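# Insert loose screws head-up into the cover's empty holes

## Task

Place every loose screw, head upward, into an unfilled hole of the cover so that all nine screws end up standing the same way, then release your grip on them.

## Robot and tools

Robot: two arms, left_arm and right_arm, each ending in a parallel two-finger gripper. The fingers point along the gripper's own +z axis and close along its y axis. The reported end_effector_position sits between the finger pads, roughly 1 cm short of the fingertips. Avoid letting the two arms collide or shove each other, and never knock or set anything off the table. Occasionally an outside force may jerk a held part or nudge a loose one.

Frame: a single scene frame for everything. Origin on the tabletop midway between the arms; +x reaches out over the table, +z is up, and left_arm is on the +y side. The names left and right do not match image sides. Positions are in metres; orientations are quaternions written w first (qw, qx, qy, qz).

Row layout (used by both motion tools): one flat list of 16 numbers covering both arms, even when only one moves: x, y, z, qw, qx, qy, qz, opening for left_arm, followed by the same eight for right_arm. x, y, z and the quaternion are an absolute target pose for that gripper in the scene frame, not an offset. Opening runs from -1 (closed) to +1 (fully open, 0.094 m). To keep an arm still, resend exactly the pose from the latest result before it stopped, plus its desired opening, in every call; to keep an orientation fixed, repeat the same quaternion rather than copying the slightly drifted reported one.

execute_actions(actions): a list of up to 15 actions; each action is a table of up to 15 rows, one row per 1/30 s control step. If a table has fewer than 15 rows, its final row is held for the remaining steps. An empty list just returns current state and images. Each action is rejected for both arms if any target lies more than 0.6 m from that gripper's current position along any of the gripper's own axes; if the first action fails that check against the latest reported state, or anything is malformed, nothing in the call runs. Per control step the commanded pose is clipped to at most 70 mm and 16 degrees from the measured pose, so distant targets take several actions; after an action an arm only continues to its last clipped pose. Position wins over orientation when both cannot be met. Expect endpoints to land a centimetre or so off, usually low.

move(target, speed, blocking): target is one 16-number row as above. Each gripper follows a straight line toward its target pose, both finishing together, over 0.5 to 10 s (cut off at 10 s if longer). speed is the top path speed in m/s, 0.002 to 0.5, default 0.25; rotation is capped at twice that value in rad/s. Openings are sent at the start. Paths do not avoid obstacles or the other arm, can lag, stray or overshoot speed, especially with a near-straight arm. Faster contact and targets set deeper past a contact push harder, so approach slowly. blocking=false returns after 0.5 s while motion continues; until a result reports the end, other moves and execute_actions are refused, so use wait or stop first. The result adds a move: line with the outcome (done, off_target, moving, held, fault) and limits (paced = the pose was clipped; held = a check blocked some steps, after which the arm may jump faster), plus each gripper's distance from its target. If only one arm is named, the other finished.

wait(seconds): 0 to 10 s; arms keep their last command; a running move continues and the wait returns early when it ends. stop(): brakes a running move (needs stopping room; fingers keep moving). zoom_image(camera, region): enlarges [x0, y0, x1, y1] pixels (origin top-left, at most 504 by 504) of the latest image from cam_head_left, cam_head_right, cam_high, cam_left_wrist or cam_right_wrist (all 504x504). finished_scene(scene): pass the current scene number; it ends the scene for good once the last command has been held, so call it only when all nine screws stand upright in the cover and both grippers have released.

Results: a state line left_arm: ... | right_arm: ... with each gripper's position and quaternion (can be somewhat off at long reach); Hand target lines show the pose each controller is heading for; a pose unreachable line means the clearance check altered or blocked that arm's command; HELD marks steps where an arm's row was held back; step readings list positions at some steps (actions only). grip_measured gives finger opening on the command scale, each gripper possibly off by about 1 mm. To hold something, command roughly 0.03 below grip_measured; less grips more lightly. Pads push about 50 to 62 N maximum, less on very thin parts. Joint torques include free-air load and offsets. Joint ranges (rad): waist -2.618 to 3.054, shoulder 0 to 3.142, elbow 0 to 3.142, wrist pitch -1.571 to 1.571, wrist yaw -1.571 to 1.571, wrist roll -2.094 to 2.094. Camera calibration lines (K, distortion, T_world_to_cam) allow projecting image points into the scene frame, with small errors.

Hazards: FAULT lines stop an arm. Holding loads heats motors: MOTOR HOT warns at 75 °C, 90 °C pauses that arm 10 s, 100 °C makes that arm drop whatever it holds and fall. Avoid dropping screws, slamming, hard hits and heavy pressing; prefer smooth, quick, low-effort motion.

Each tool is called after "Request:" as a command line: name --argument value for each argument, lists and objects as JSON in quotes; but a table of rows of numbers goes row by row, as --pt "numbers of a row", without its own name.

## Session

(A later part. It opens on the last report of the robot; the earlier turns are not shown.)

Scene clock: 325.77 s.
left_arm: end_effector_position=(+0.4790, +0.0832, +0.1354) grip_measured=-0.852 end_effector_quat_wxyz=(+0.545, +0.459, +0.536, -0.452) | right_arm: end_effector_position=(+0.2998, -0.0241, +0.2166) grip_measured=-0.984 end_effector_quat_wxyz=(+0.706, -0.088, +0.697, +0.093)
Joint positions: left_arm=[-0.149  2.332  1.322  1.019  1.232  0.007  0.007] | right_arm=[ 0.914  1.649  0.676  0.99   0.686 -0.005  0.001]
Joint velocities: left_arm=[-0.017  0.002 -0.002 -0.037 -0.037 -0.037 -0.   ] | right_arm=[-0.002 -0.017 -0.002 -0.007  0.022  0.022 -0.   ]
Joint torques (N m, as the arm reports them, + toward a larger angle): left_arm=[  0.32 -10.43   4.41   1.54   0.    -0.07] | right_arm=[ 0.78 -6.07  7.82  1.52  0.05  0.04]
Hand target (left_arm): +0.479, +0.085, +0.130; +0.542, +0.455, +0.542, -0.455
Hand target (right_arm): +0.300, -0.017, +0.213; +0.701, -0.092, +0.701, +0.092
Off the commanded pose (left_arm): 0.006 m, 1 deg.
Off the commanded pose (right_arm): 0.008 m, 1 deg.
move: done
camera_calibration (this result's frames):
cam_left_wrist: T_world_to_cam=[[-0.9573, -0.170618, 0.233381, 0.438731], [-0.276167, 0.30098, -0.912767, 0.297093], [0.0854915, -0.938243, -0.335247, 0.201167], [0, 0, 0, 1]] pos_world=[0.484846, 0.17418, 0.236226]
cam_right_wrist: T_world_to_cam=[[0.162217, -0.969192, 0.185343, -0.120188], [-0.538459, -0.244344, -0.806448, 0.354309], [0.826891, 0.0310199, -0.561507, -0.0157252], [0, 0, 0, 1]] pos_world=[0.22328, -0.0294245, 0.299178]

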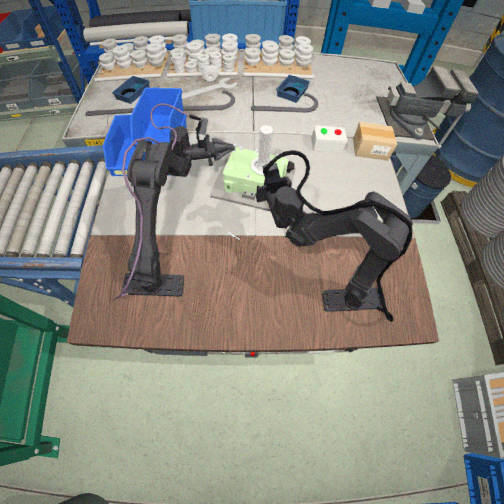

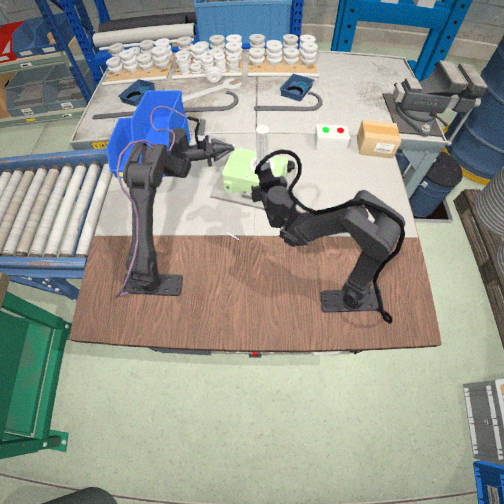

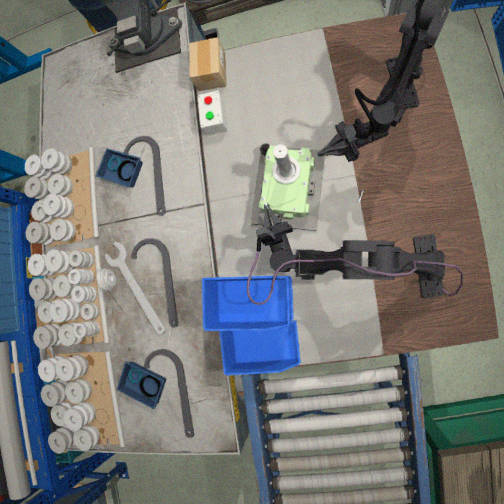

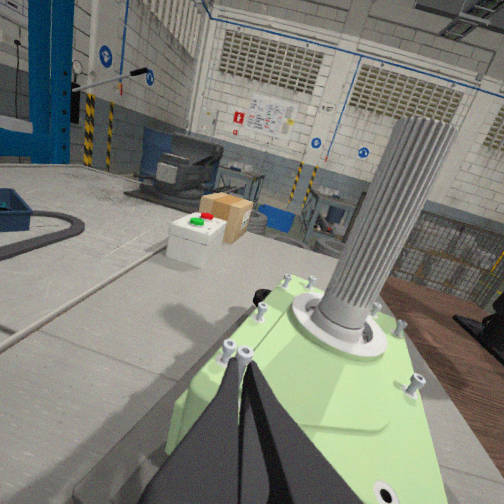

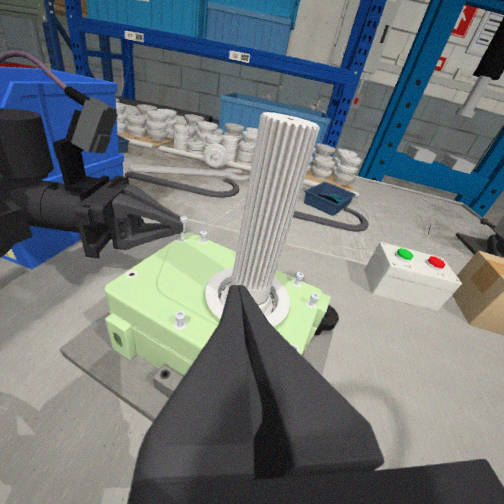

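Request:
move --target '[0.479,0.085,0.135,0.542,0.455,0.542,-0.455,-0.6,0.30,-0.017,0.213,0.701,-0.092,0.701,0.092,-1]'

Request:
move --target '[0.475,0.12,0.17,0.542,0.455,0.542,-0.455,-0.6,0.30,-0.017,0.213,0.701,-0.092,0.701,0.092,-1]' --speed 0.1

Request:
move --target '[0.2,0.12,0.15,0,-0.522,0.853,0,-0.5,0.30,-0.13,0.21,0.701,-0.092,0.701,0.092,-1]'

Request:
move --target '[0.189,0.078,0.04,0,-0.522,0.853,0,-0.5,0.30,-0.13,0.21,0.701,-0.092,0.701,0.092,-1]' --speed 0.15

Request:
move --target '[0.189,0.078,0.006,0,-0.522,0.853,0,-0.5,0.30,-0.13,0.21,0.701,-0.092,0.701,0.092,-1]' --speed 0.05

Scene clock: 327.07 s.
left_arm: end_effector_position=(+0.4790, +0.0832, +0.1354) grip_measured=-0.602 end_effector_quat_wxyz=(+0.545, +0.459, +0.536, -0.452) | right_arm: end_effector_position=(+0.2998, -0.0241, +0.2166) grip_measured=-0.984 end_effector_quat_wxyz=(+0.706, -0.088, +0.697, +0.093)
Joint positions: left_arm=[-0.149  2.332  1.322  1.019  1.232  0.007  0.019] | right_arm=[ 0.914  1.649  0.676  0.99   0.686 -0.005  0.001]
Joint velocities: left_arm=[-0.007  0.002 -0.012  0.022  0.037 -0.051 -0.   ] | right_arm=[ 0.007 -0.002 -0.002  0.007  0.051 -0.022 -0.   ]
Joint torques (N m, as the arm reports them, + toward a larger angle): left_arm=[  0.31 -11.38   4.49   1.4    0.    -0.08] | right_arm=[ 0.76 -6.08  7.82  1.52  0.05  0.03]
Hand target (left_arm): +0.479, +0.085, +0.135; +0.542, +0.455, +0.542, -0.455
Hand target (right_arm): +0.300, -0.017, +0.213; +0.701, -0.092, +0.701, +0.092
Off the commanded pose (left_arm): 0.002 m, 1 deg.
Off the commanded pose (right_arm): 0.008 m, 1 deg.
move: done
camera_calibration (this result's frames):
cam_left_wrist: T_world_to_cam=[[-0.9573, -0.170618, 0.233381, 0.438731], [-0.276167, 0.30098, -0.912767, 0.297093], [0.0854915, -0.938243, -0.335247, 0.201167], [0, 0, 0, 1]] pos_world=[0.484846, 0.17418, 0.236226]
cam_right_wrist: T_world_to_cam=[[0.162217, -0.969192, 0.185343, -0.120188], [-0.538459, -0.244344, -0.806448, 0.354309], [0.826891, 0.0310199, -0.561507, -0.0157252], [0, 0, 0, 1]] pos_world=[0.22328, -0.0294245, 0.299178]

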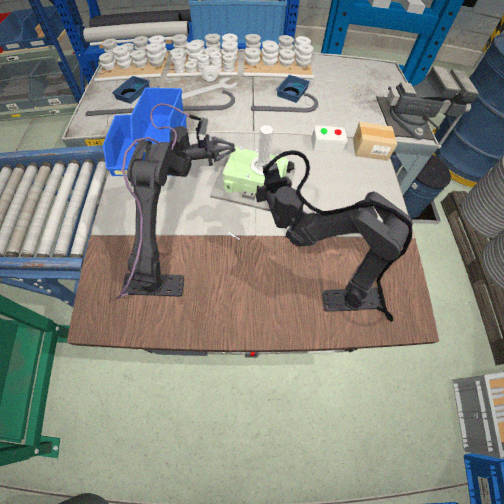

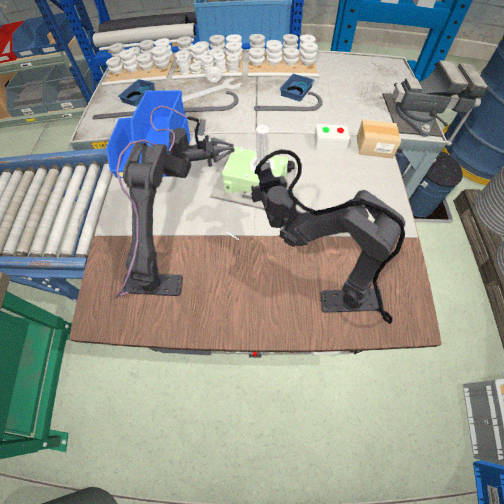

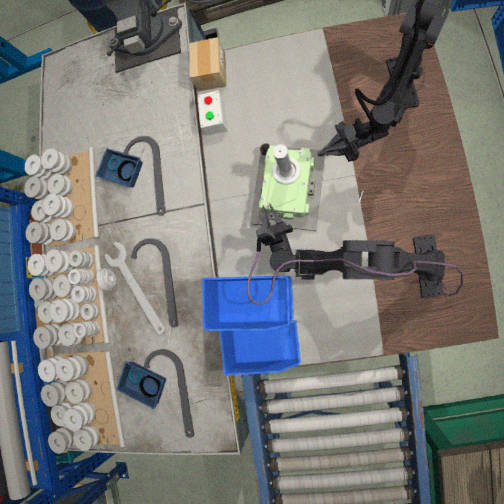

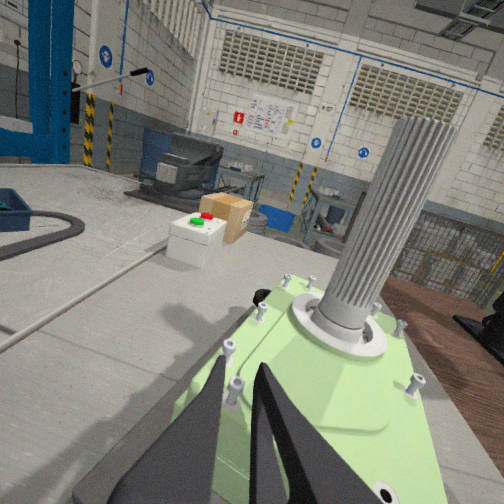

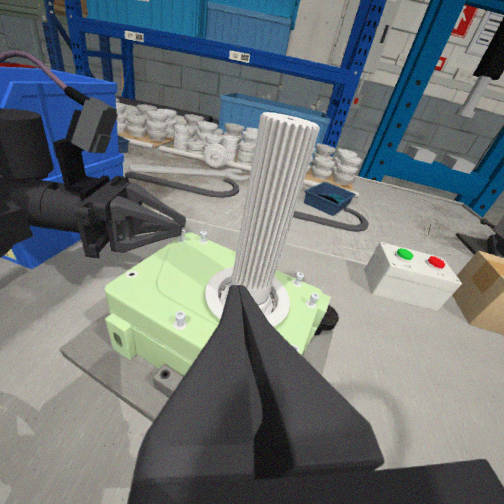

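Scene clock: 328.13 s.
left_arm: end_effector_position=(+0.4787, +0.1151, +0.1665) grip_measured=-0.602 end_effector_quat_wxyz=(+0.547, +0.457, +0.537, -0.451) | right_arm: end_effector_position=(+0.2998, -0.0241, +0.2166) grip_measured=-0.984 end_effector_quat_wxyz=(+0.706, -0.088, +0.697, +0.093)
Joint positions: left_arm=[-0.079  2.241  1.307  0.951  1.296 -0.001  0.019] | right_arm=[ 0.914  1.649  0.676  0.99   0.686 -0.005  0.001]
Joint velocities: left_arm=[ 0.007  0.022  0.007 -0.066  0.051  0.037 -0.001] | right_arm=[-0.017 -0.017 -0.017  0.022  0.051 -0.066 -0.   ]
Joint torques (N m, as the arm reports them, + toward a larger angle): left_arm=[  0.9  -12.34   3.78   1.28   0.13  -0.04] | right_arm=[ 0.77 -6.1   7.79  1.52  0.06  0.05]
Hand target (left_arm): +0.475, +0.120, +0.170; +0.542, +0.454, +0.541, -0.455
Hand target (right_arm): +0.300, -0.017, +0.213; +0.701, -0.092, +0.701, +0.092
Off the commanded pose (left_arm): 0.007 m, 1 deg.
Off the commanded pose (right_arm): 0.008 m, 1 deg.
move: done
camera_calibration (this result's frames):
cam_left_wrist: T_world_to_cam=[[-0.956419, -0.175305, 0.233518, 0.436731], [-0.277609, 0.297957, -0.913321, 0.316961], [0.0905313, -0.938344, -0.333638, 0.238899], [0, 0, 0, 1]] pos_world=[0.484061, 0.20629, 0.267208]
cam_right_wrist: T_world_to_cam=[[0.162217, -0.969192, 0.185343, -0.120188], [-0.538459, -0.244344, -0.806448, 0.354309], [0.826891, 0.0310199, -0.561507, -0.0157252], [0, 0, 0, 1]] pos_world=[0.22328, -0.0294245, 0.299178]

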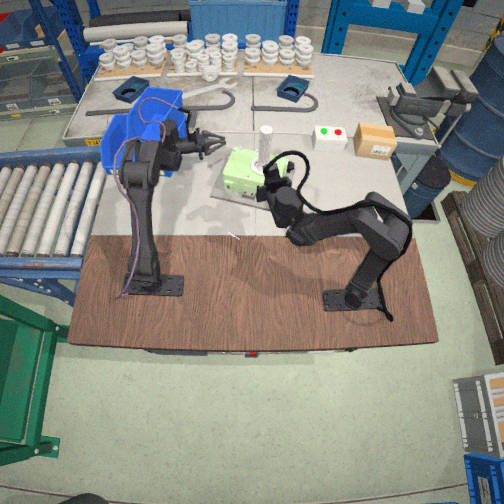

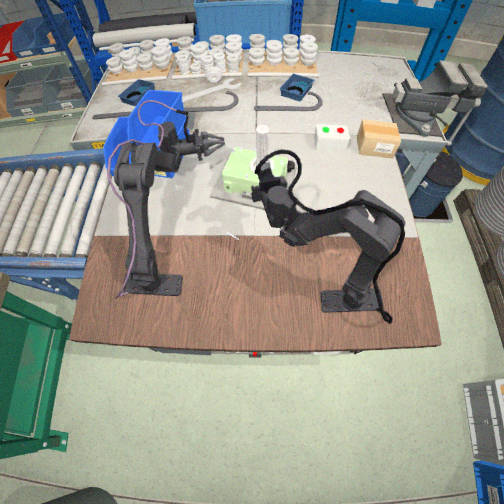

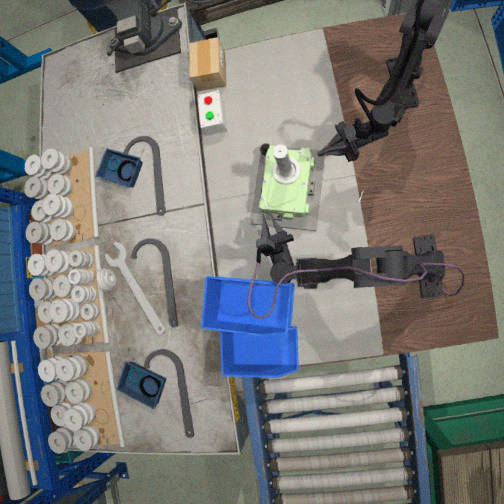

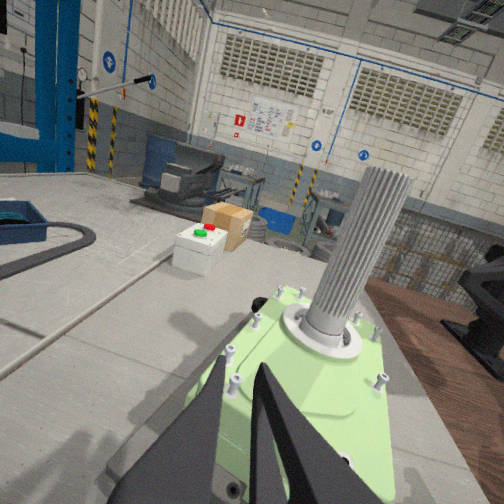

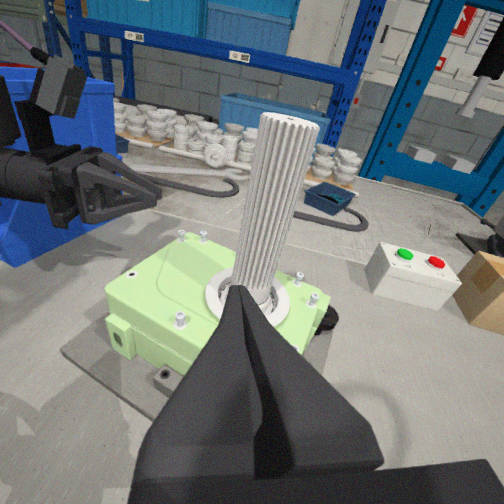

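Scene clock: 334.07 s.
left_arm: end_effector_position=(+0.2025, +0.1261, +0.1444) grip_measured=-0.502 end_effector_quat_wxyz=(+0.005, -0.517, +0.856, -0.002) | right_arm: end_effector_position=(+0.3017, -0.1248, +0.2099) grip_measured=-0.984 end_effector_quat_wxyz=(+0.703, -0.093, +0.699, +0.092)
Joint positions: left_arm=[-0.791  1.629  1.431 -1.366 -0.009 -1.896  0.023] | right_arm=[ 0.638  1.372  0.399  0.979  0.403 -0.005  0.001]
Joint velocities: left_arm=[ 0.007  0.002  0.002 -0.022 -0.022  0.037 -0.   ] | right_arm=[ 0.007 -0.002  0.017  0.037 -0.022 -0.022  0.   ]
Joint torques (N m, as the arm reports them, + toward a larger angle): left_arm=[-0.9  -5.49  7.27  0.04  0.07 -0.1 ] | right_arm=[-0.54 -7.06  5.14  1.63 -0.08  0.03]
Hand target (left_arm): +0.200, +0.122, +0.148; +0.002, -0.519, +0.855, -0.000
Hand target (right_arm): +0.299, -0.130, +0.210; +0.702, -0.092, +0.701, +0.092
Off the commanded pose (left_arm): 0.009 m, 1 deg.
Off the commanded pose (right_arm): 0.005 m, 0 deg.
move: done
camera_calibration (this result's frames):
cam_left_wrist: T_world_to_cam=[[0.973205, -0.229877, 0.00540941, -0.171267], [-0.217767, -0.913875, 0.342651, 0.176137], [-0.0738238, -0.334647, -0.939447, 0.311461], [0, 0, 0, 1]] pos_world=[0.228028, 0.225827, 0.233174]
cam_right_wrist: T_world_to_cam=[[0.169913, -0.966092, 0.194413, -0.220673], [-0.541245, -0.256349, -0.800836, 0.3235], [0.823519, 0.0308473, -0.56645, -0.0159033], [0, 0, 0, 1]] pos_world=[0.225685, -0.129771, 0.292964]

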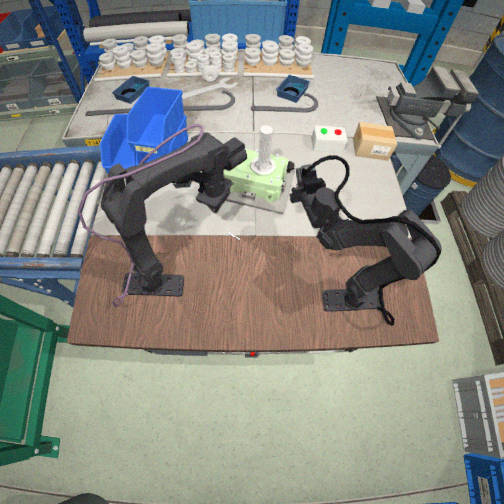

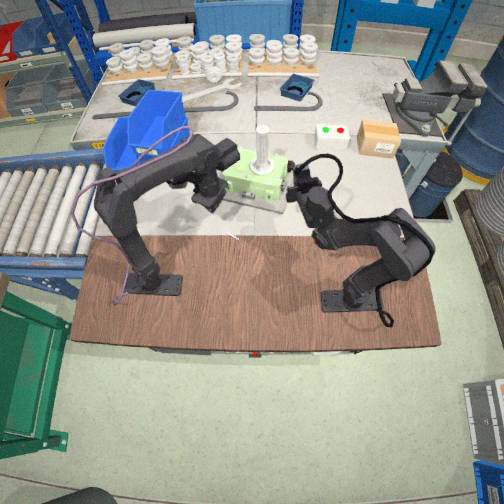

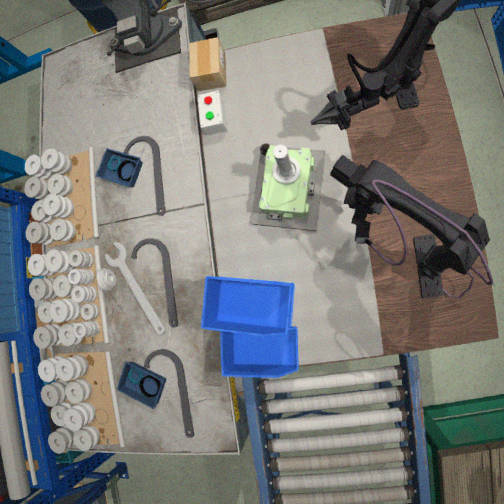

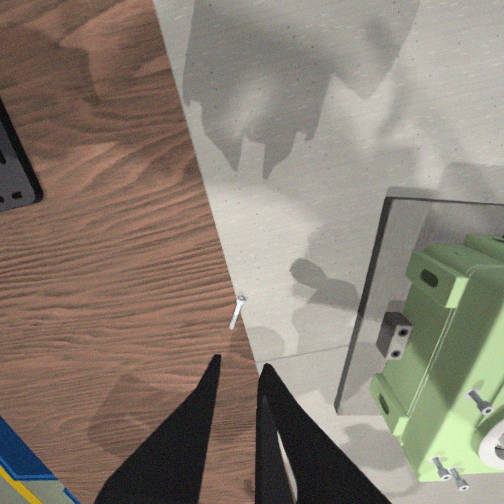

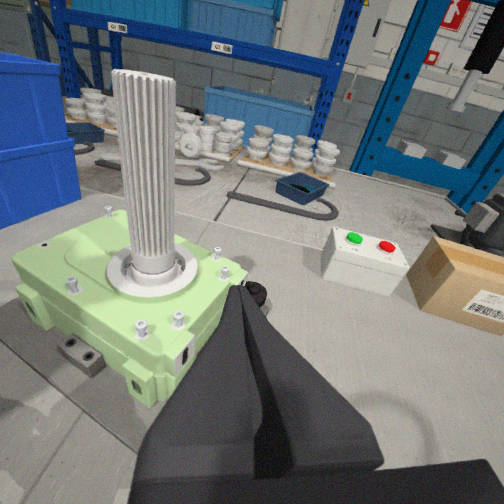

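Scene clock: 335.43 s.
left_arm: end_effector_position=(+0.1943, +0.0774, +0.0446) grip_measured=-0.502 end_effector_quat_wxyz=(+0.002, -0.521, +0.854, -0.007) | right_arm: end_effector_position=(+0.3016, -0.1242, +0.2099) grip_measured=-0.984 end_effector_quat_wxyz=(+0.703, -0.095, +0.699, +0.093)
Joint positions: left_arm=[-0.911  1.797  1.222 -0.982 -0.004 -2.025  0.023] | right_arm=[ 0.638  1.372  0.399  0.979  0.399 -0.005  0.001]
Joint velocities: left_arm=[-0.007  0.012 -0.002 -0.007 -0.022 -0.007  0.001] | right_arm=[-0.007  0.012  0.022  0.051  0.007 -0.051 -0.001]
Joint torques (N m, as the arm reports them, + toward a larger angle): left_arm=[-0.83 -7.11  4.    0.29  0.03 -0.12] | right_arm=[-0.75 -6.81  5.36  1.62 -0.06  0.05]
Hand target (left_arm): +0.189, +0.078, +0.040; +0.000, -0.522, +0.853, -0.000
Hand target (right_arm): +0.300, -0.130, +0.210; +0.701, -0.092, +0.701, +0.092
Off the commanded pose (left_arm): 0.007 m, 1 deg.
Off the commanded pose (right_arm): 0.006 m, 0 deg.
move: done
camera_calibration (this result's frames):
cam_left_wrist: T_world_to_cam=[[0.975087, -0.2217, 0.00736235, -0.175047], [-0.210023, -0.912032, 0.35226, 0.1619], [-0.0713814, -0.345031, -0.935873, 0.200993], [0, 0, 0, 1]] pos_world=[0.219036, 0.178199, 0.132361]
cam_right_wrist: T_world_to_cam=[[0.173226, -0.9655, 0.194428, -0.221005], [-0.540353, -0.258218, -0.800839, 0.323065], [0.823415, 0.0336662, -0.566441, -0.0154093], [0, 0, 0, 1]] pos_world=[0.225541, -0.12944, 0.292964]

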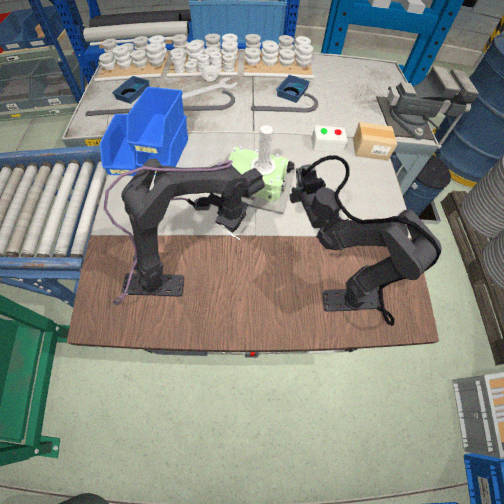

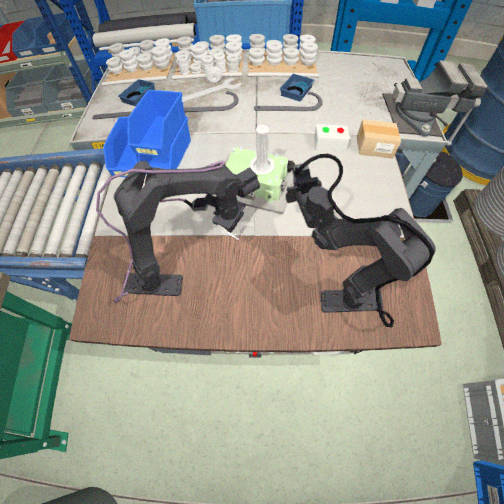

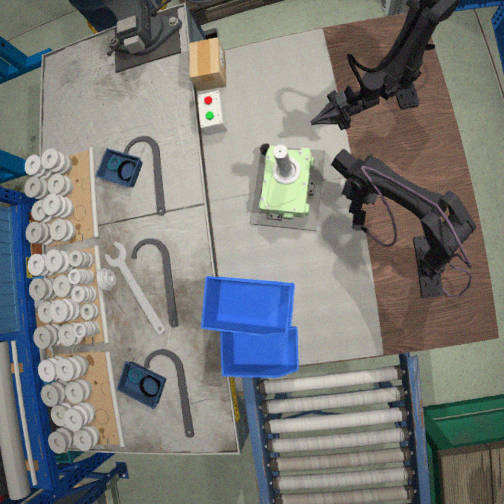

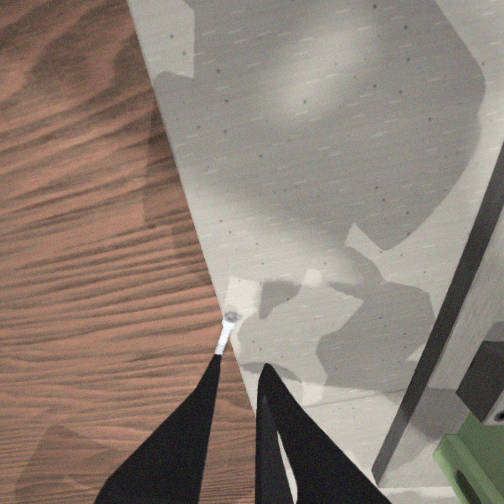

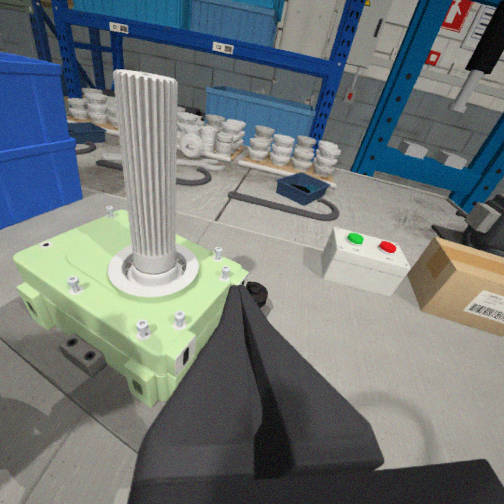

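Scene clock: 336.43 s.
left_arm: end_effector_position=(+0.1947, +0.0768, +0.0166) grip_measured=-0.502 end_effector_quat_wxyz=(+0.002, -0.521, +0.853, -0.008) | right_arm: end_effector_position=(+0.3016, -0.1242, +0.2099) grip_measured=-0.984 end_effector_quat_wxyz=(+0.703, -0.095, +0.699, +0.093)
Joint positions: left_arm=[-0.911  1.837  1.153 -0.87  -0.003 -2.026  0.023] | right_arm=[ 0.638  1.372  0.399  0.979  0.399 -0.005  0.001]
Joint velocities: left_arm=[-0.022  0.022 -0.007 -0.081  0.066 -0.037 -0.001] | right_arm=[-0.002 -0.007 -0.012 -0.022 -0.037  0.066  0.   ]
Joint torques (N m, as the arm reports them, + toward a larger angle): left_arm=[-0.86 -6.35  3.06  0.52  0.02 -0.11] | right_arm=[-0.73 -6.77  5.34  1.62 -0.06  0.04]
Hand target (left_arm): +0.189, +0.078, +0.006; -0.000, -0.522, +0.853, +0.000
Hand target (right_arm): +0.300, -0.130, +0.210; +0.701, -0.092, +0.701, +0.092
Off the commanded pose (left_arm): 0.012 m, 1 deg.
Off the commanded pose (right_arm): 0.006 m, 0 deg.
move: off_target (left_arm)
camera_calibration (this result's frames):
cam_left_wrist: T_world_to_cam=[[0.97524, -0.220936, 0.00972146, -0.175433], [-0.209949, -0.911135, 0.354619, 0.171191], [-0.0694906, -0.347879, -0.934961, 0.174439], [0, 0, 0, 1]] pos_world=[0.219153, 0.177903, 0.104091]
cam_right_wrist: T_world_to_cam=[[0.173226, -0.9655, 0.194428, -0.221005], [-0.540353, -0.258218, -0.800839, 0.323065], [0.823415, 0.0336662, -0.566441, -0.0154093], [0, 0, 0, 1]] pos_world=[0.225541, -0.12944, 0.292964]

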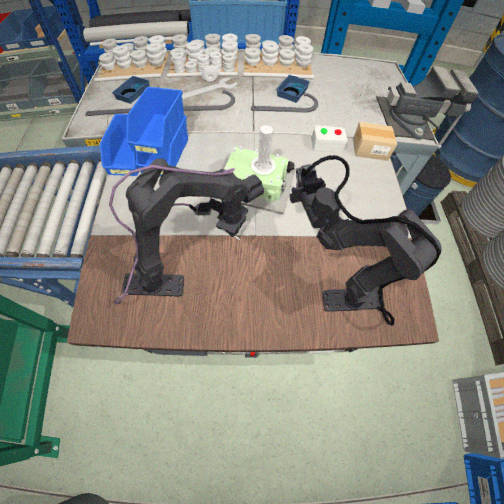

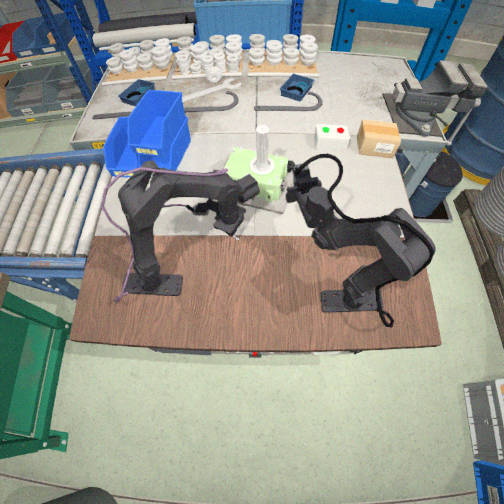

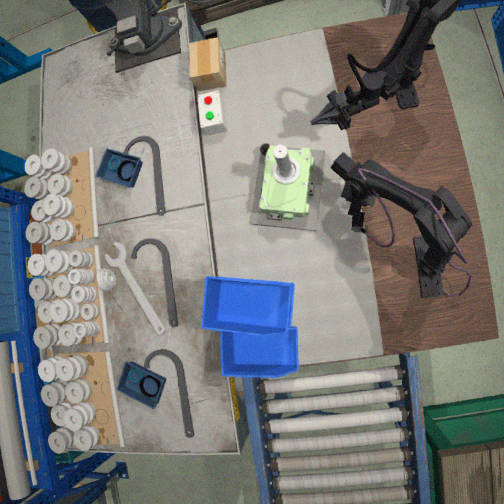

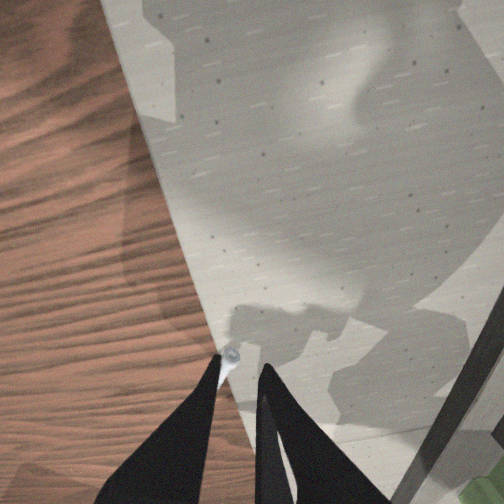

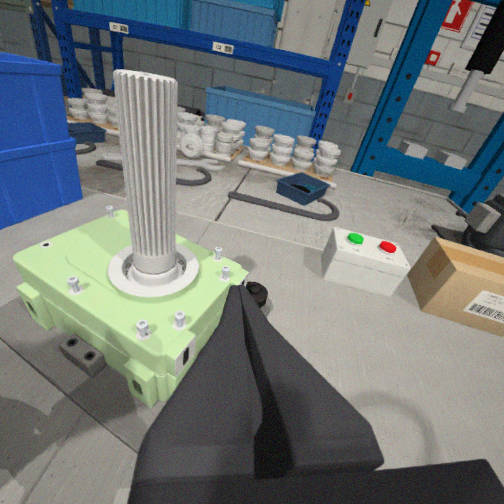

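Request:
move --target '[0.18,0.075,0.045,0,-0.485,0.875,0,-0.5,0.30,-0.13,0.21,0.701,-0.092,0.701,0.092,-1]' --speed 0.08

Request:
move --target '[0.18,0.075,0.006,0,-0.485,0.875,0,-0.5,0.30,-0.13,0.21,0.701,-0.092,0.701,0.092,-1]' --speed 0.05

Scene clock: 337.63 s.
left_arm: end_effector_position=(+0.1807, +0.0810, +0.0330) grip_measured=-0.502 end_effector_quat_wxyz=(+0.001, -0.494, +0.869, +0.011) | right_arm: end_effector_position=(+0.3016, -0.1242, +0.2099) grip_measured=-0.984 end_effector_quat_wxyz=(+0.703, -0.095, +0.699, +0.093)
Joint positions: left_arm=[-0.939  1.804  1.181 -0.969 -0.003 -1.991  0.023] | right_arm=[ 0.638  1.372  0.399  0.979  0.399 -0.005  0.001]
Joint velocities: left_arm=[-0.002 -0.002 -0.002 -0.066  0.051 -0.051  0.001] | right_arm=[-0.012 -0.002 -0.007 -0.007  0.037 -0.022 -0.   ]
Joint torques (N m, as the arm reports them, + toward a larger angle): left_arm=[-0.9  -8.81  6.74 -0.03  0.03  0.06] | right_arm=[-0.71 -6.8   5.34  1.62 -0.05  0.04]
Hand target (left_arm): +0.180, +0.075, +0.045; -0.000, -0.485, +0.875, -0.000
Hand target (right_arm): +0.300, -0.130, +0.210; +0.701, -0.092, +0.701, +0.092
Off the commanded pose (left_arm): 0.013 m, 2 deg.
Off the commanded pose (right_arm): 0.006 m, 0 deg.
move: off_target (left_arm)
camera_calibration (this result's frames):
cam_left_wrist: T_world_to_cam=[[0.959515, -0.280957, -0.0198379, -0.152392], [-0.258773, -0.907177, 0.331761, 0.175588], [-0.111207, -0.313197, -0.943155, 0.195233], [0, 0, 0, 1]] pos_world=[0.213371, 0.17762, 0.122858]
cam_right_wrist: T_world_to_cam=[[0.173226, -0.9655, 0.194428, -0.221005], [-0.540353, -0.258218, -0.800839, 0.323065], [0.823415, 0.0336662, -0.566441, -0.0154093], [0, 0, 0, 1]] pos_world=[0.225541, -0.12944, 0.292964]

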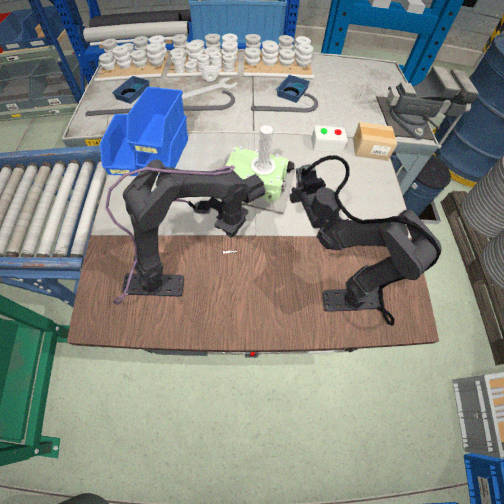

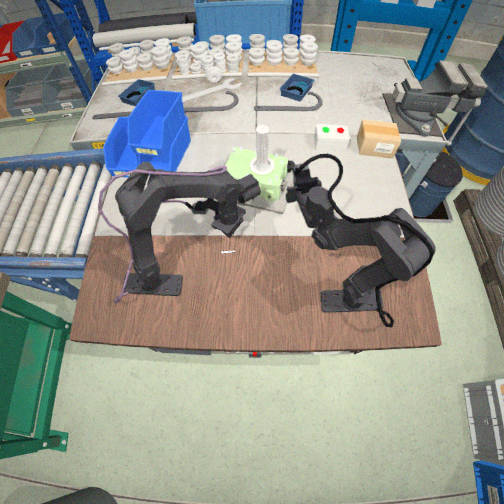

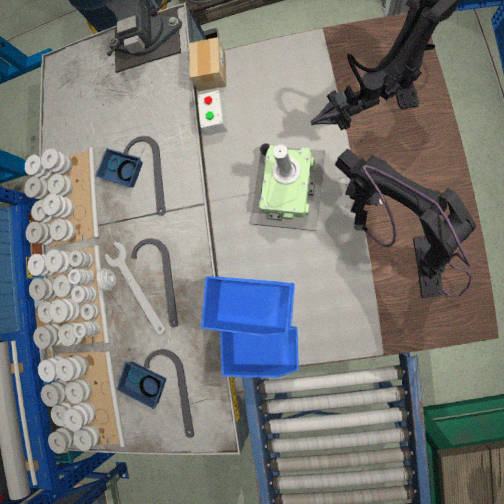

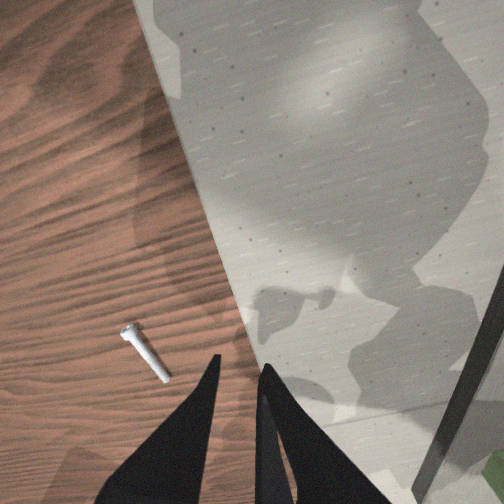

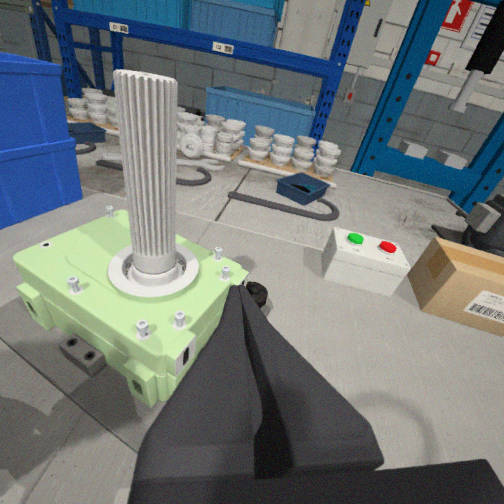

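Scene clock: 338.47 s.
left_arm: end_effector_position=(+0.1853, +0.0744, +0.0166) grip_measured=-0.502 end_effector_quat_wxyz=(+0.002, -0.494, +0.869, -0.007) | right_arm: end_effector_position=(+0.3016, -0.1242, +0.2099) grip_measured=-0.984 end_effector_quat_wxyz=(+0.703, -0.095, +0.699, +0.093)
Joint positions: left_arm=[-0.939  1.827  1.141 -0.87  -0.003 -1.991  0.023] | right_arm=[ 0.638  1.372  0.399  0.979  0.399 -0.005  0.001]
Joint velocities: left_arm=[-0.007 -0.012  0.007  0.022 -0.051  0.037 -0.001] | right_arm=[-0.002 -0.017 -0.007  0.007  0.051  0.051 -0.   ]
Joint torques (N m, as the arm reports them, + toward a larger angle): left_arm=[-0.93 -6.27  3.03  0.56  0.02  0.07] | right_arm=[-0.75 -6.79  5.32  1.61 -0.05  0.04]
Hand target (left_arm): +0.180, +0.075, +0.006; +0.000, -0.485, +0.875, +0.000
Hand target (right_arm): +0.300, -0.130, +0.210; +0.701, -0.092, +0.701, +0.092
Off the commanded pose (left_arm): 0.012 m, 2 deg.
Off the commanded pose (right_arm): 0.006 m, 0 deg.
move: off_target (left_arm)
camera_calibration (this result's frames):
cam_left_wrist: T_world_to_cam=[[0.959641, -0.281138, 0.00708618, -0.159452], [-0.265504, -0.897393, 0.35241, 0.17634], [-0.092717, -0.340069, -0.935819, 0.176719], [0, 0, 0, 1]] pos_world=[0.216221, 0.173515, 0.104363]
cam_right_wrist: T_world_to_cam=[[0.173226, -0.9655, 0.194428, -0.221005], [-0.540353, -0.258218, -0.800839, 0.323065], [0.823415, 0.0336662, -0.566441, -0.0154093], [0, 0, 0, 1]] pos_world=[0.225541, -0.12944, 0.292964]

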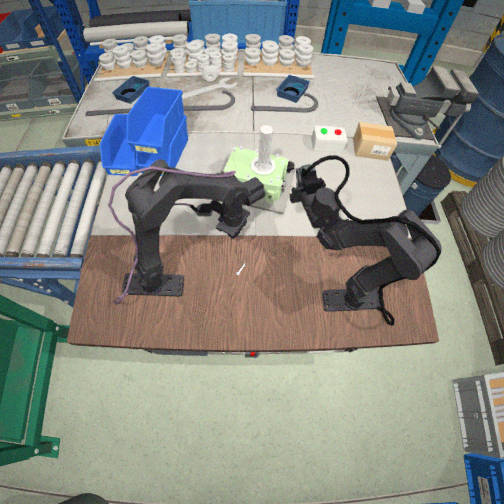

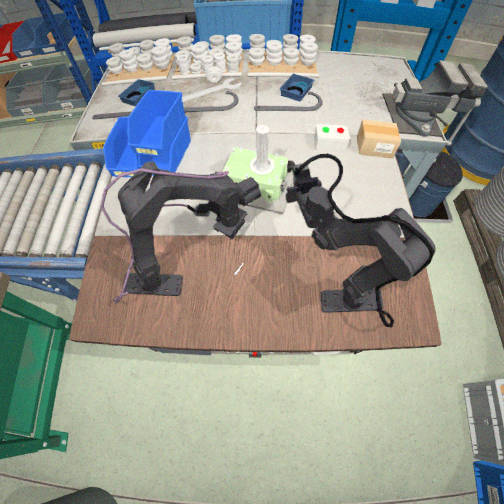

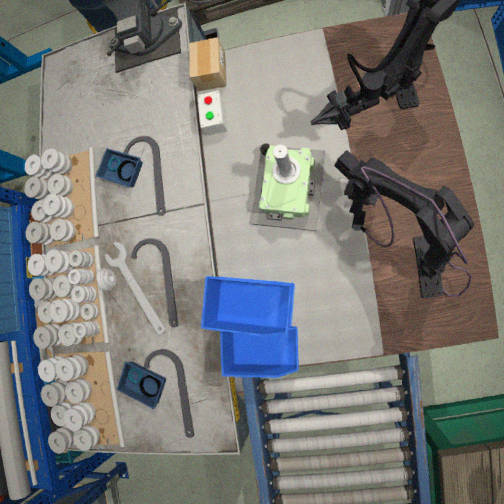

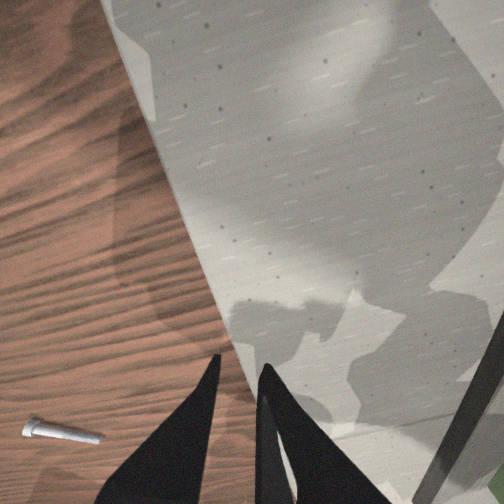

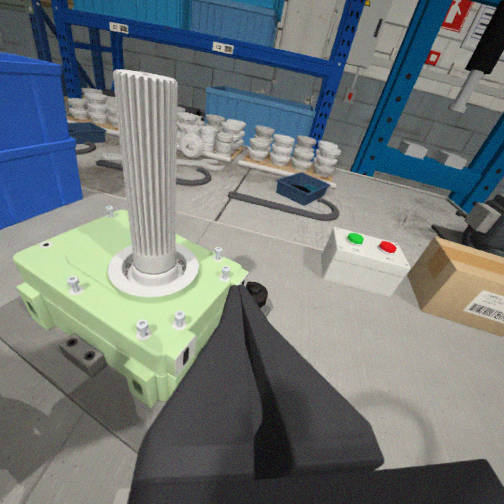

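It's rolling. Lift and look.

Request:
move --target '[0.12,0.10,0.15,0,-0.2,0.98,0,-0.5,0.30,-0.13,0.21,0.701,-0.092,0.701,0.092,-1]'

Request:
wait --seconds 1.5

Scene clock: 340.40 s.
left_arm: end_effector_position=(+0.1228, +0.1030, +0.1383) grip_measured=-0.502 end_effector_quat_wxyz=(-0.002, -0.211, +0.977, +0.011) | right_arm: end_effector_position=(+0.3016, -0.1242, +0.2099) grip_measured=-0.984 end_effector_quat_wxyz=(+0.703, -0.095, +0.699, +0.093)
Joint positions: left_arm=[-1.072  1.548  1.324 -1.369 -0.003 -1.516  0.023] | right_arm=[ 0.638  1.372  0.399  0.979  0.399 -0.005  0.001]
Joint velocities: left_arm=[-0.022 -0.017 -0.002  0.051  0.022  0.007  0.001] | right_arm=[-0.012  0.002  0.007  0.007  0.022 -0.066  0.   ]
Joint torques (N m, as the arm reports them, + toward a larger angle): left_arm=[-0.96 -6.82  7.16  0.02  0.03  0.07] | right_arm=[-0.73 -6.79  5.35  1.62 -0.06  0.05]
Hand target (left_arm): +0.120, +0.101, +0.149; -0.000, -0.200, +0.980, -0.001
Hand target (right_arm): +0.300, -0.130, +0.210; +0.701, -0.092, +0.701, +0.092
Off the commanded pose (left_arm): 0.012 m, 2 deg.
Off the commanded pose (right_arm): 0.006 m, 0 deg.
move: off_target (left_arm)
camera_calibration (this result's frames):
cam_left_wrist: T_world_to_cam=[[0.626553, -0.778912, -0.0269689, 0.00460105], [-0.727122, -0.596651, 0.339562, 0.170088], [-0.28058, -0.193144, -0.940197, 0.303038], [0, 0, 0, 1]] pos_world=[0.205818, 0.163597, 0.227284]
cam_right_wrist: T_world_to_cam=[[0.173226, -0.9655, 0.194428, -0.221005], [-0.540353, -0.258218, -0.800839, 0.323065], [0.823415, 0.0336662, -0.566441, -0.0154093], [0, 0, 0, 1]] pos_world=[0.225541, -0.12944, 0.292964]

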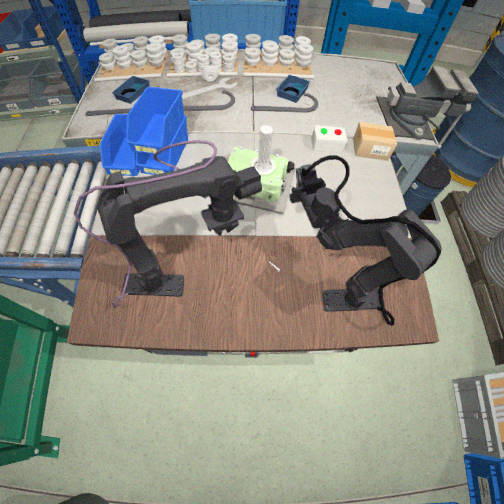

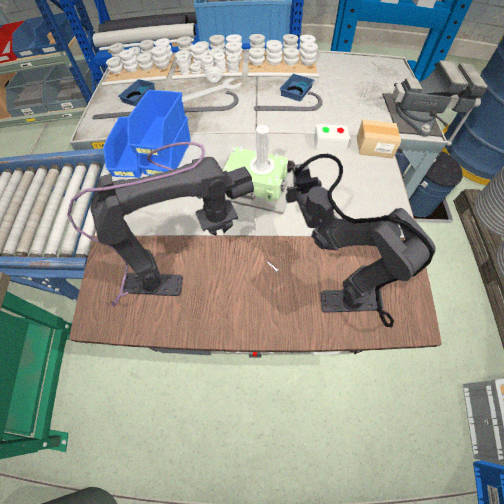

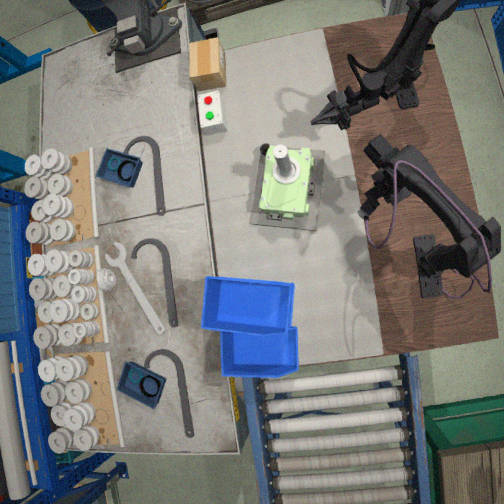

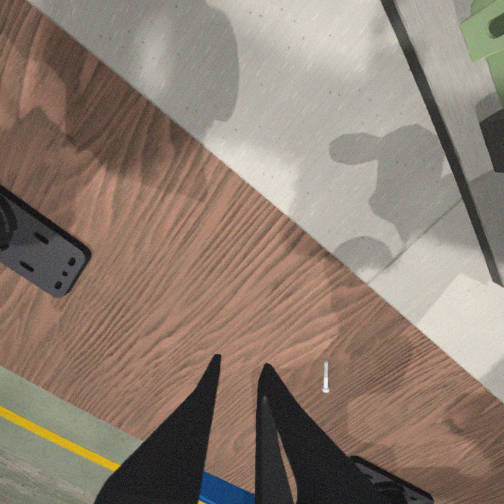

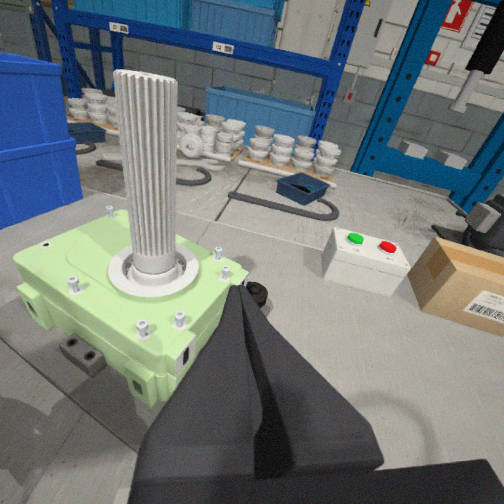

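Scene clock: 341.90 s.
left_arm: end_effector_position=(+0.1226, +0.1034, +0.1383) grip_measured=-0.502 end_effector_quat_wxyz=(-0.002, -0.211, +0.978, +0.012) | right_arm: end_effector_position=(+0.3016, -0.1242, +0.2099) grip_measured=-0.984 end_effector_quat_wxyz=(+0.703, -0.095, +0.699, +0.093)
Joint positions: left_arm=[-1.072  1.548  1.324 -1.371 -0.003 -1.515  0.023] | right_arm=[ 0.638  1.372  0.399  0.979  0.399 -0.005  0.001]
Joint velocities: left_arm=[-0.002 -0.002 -0.002  0.022 -0.037 -0.037 -0.   ] | right_arm=[ 0.002  0.017  0.007 -0.095 -0.051 -0.007 -0.001]
Joint torques (N m, as the arm reports them, + toward a larger angle): left_arm=[-0.95 -6.78  7.18  0.    0.02  0.07] | right_arm=[-0.73 -6.77  5.36  1.61 -0.05  0.03]
Hand target (left_arm): +0.120, +0.101, +0.149; -0.000, -0.200, +0.980, -0.000
Hand target (right_arm): +0.300, -0.130, +0.210; +0.701, -0.092, +0.701, +0.092
Off the commanded pose (left_arm): 0.013 m, 2 deg.
Off the commanded pose (right_arm): 0.006 m, 0 deg.
wait: 1.50 s; at rest by 0.17 s
camera_calibration (this result's frames):
cam_left_wrist: T_world_to_cam=[[0.625339, -0.77982, -0.0288503, 0.00556911], [-0.727721, -0.596111, 0.339227, 0.17024], [-0.281734, -0.191137, -0.940262, 0.303011], [0, 0, 0, 1]] pos_world=[0.205773, 0.163741, 0.227321]
cam_right_wrist: T_world_to_cam=[[0.173226, -0.9655, 0.194428, -0.221005], [-0.540353, -0.258218, -0.800839, 0.323065], [0.823415, 0.0336662, -0.566441, -0.0154093], [0, 0, 0, 1]] pos_world=[0.225541, -0.12944, 0.292964]

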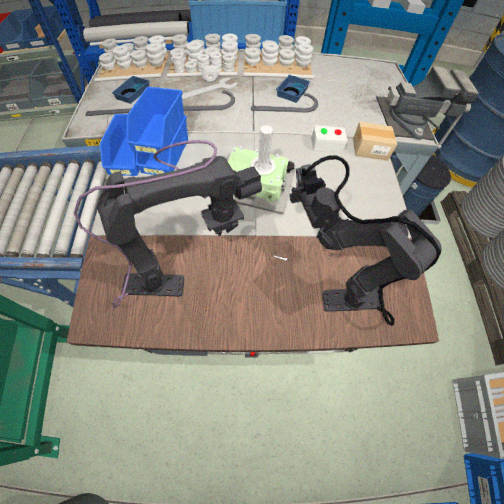

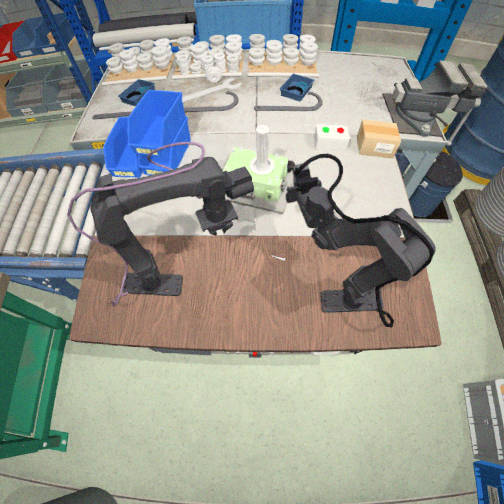

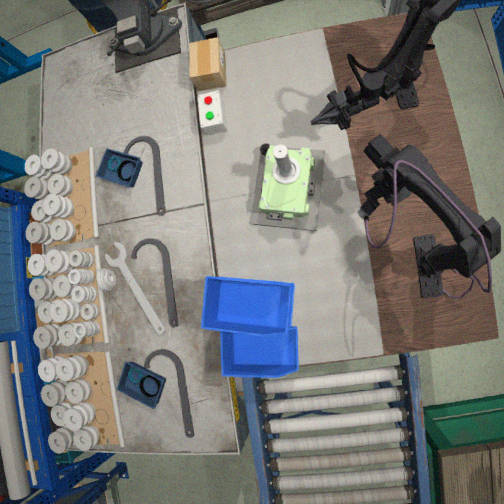

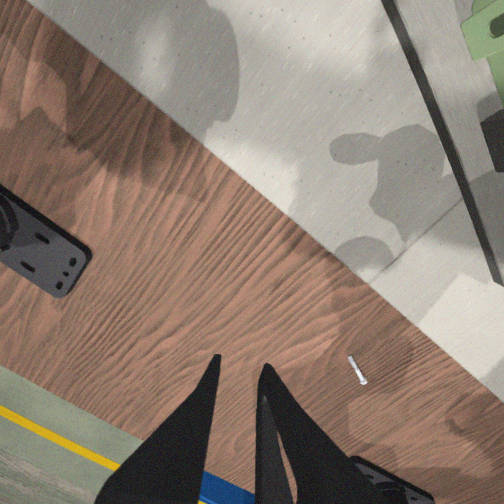

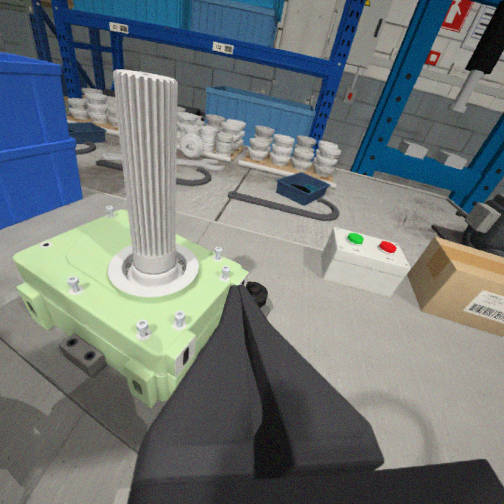

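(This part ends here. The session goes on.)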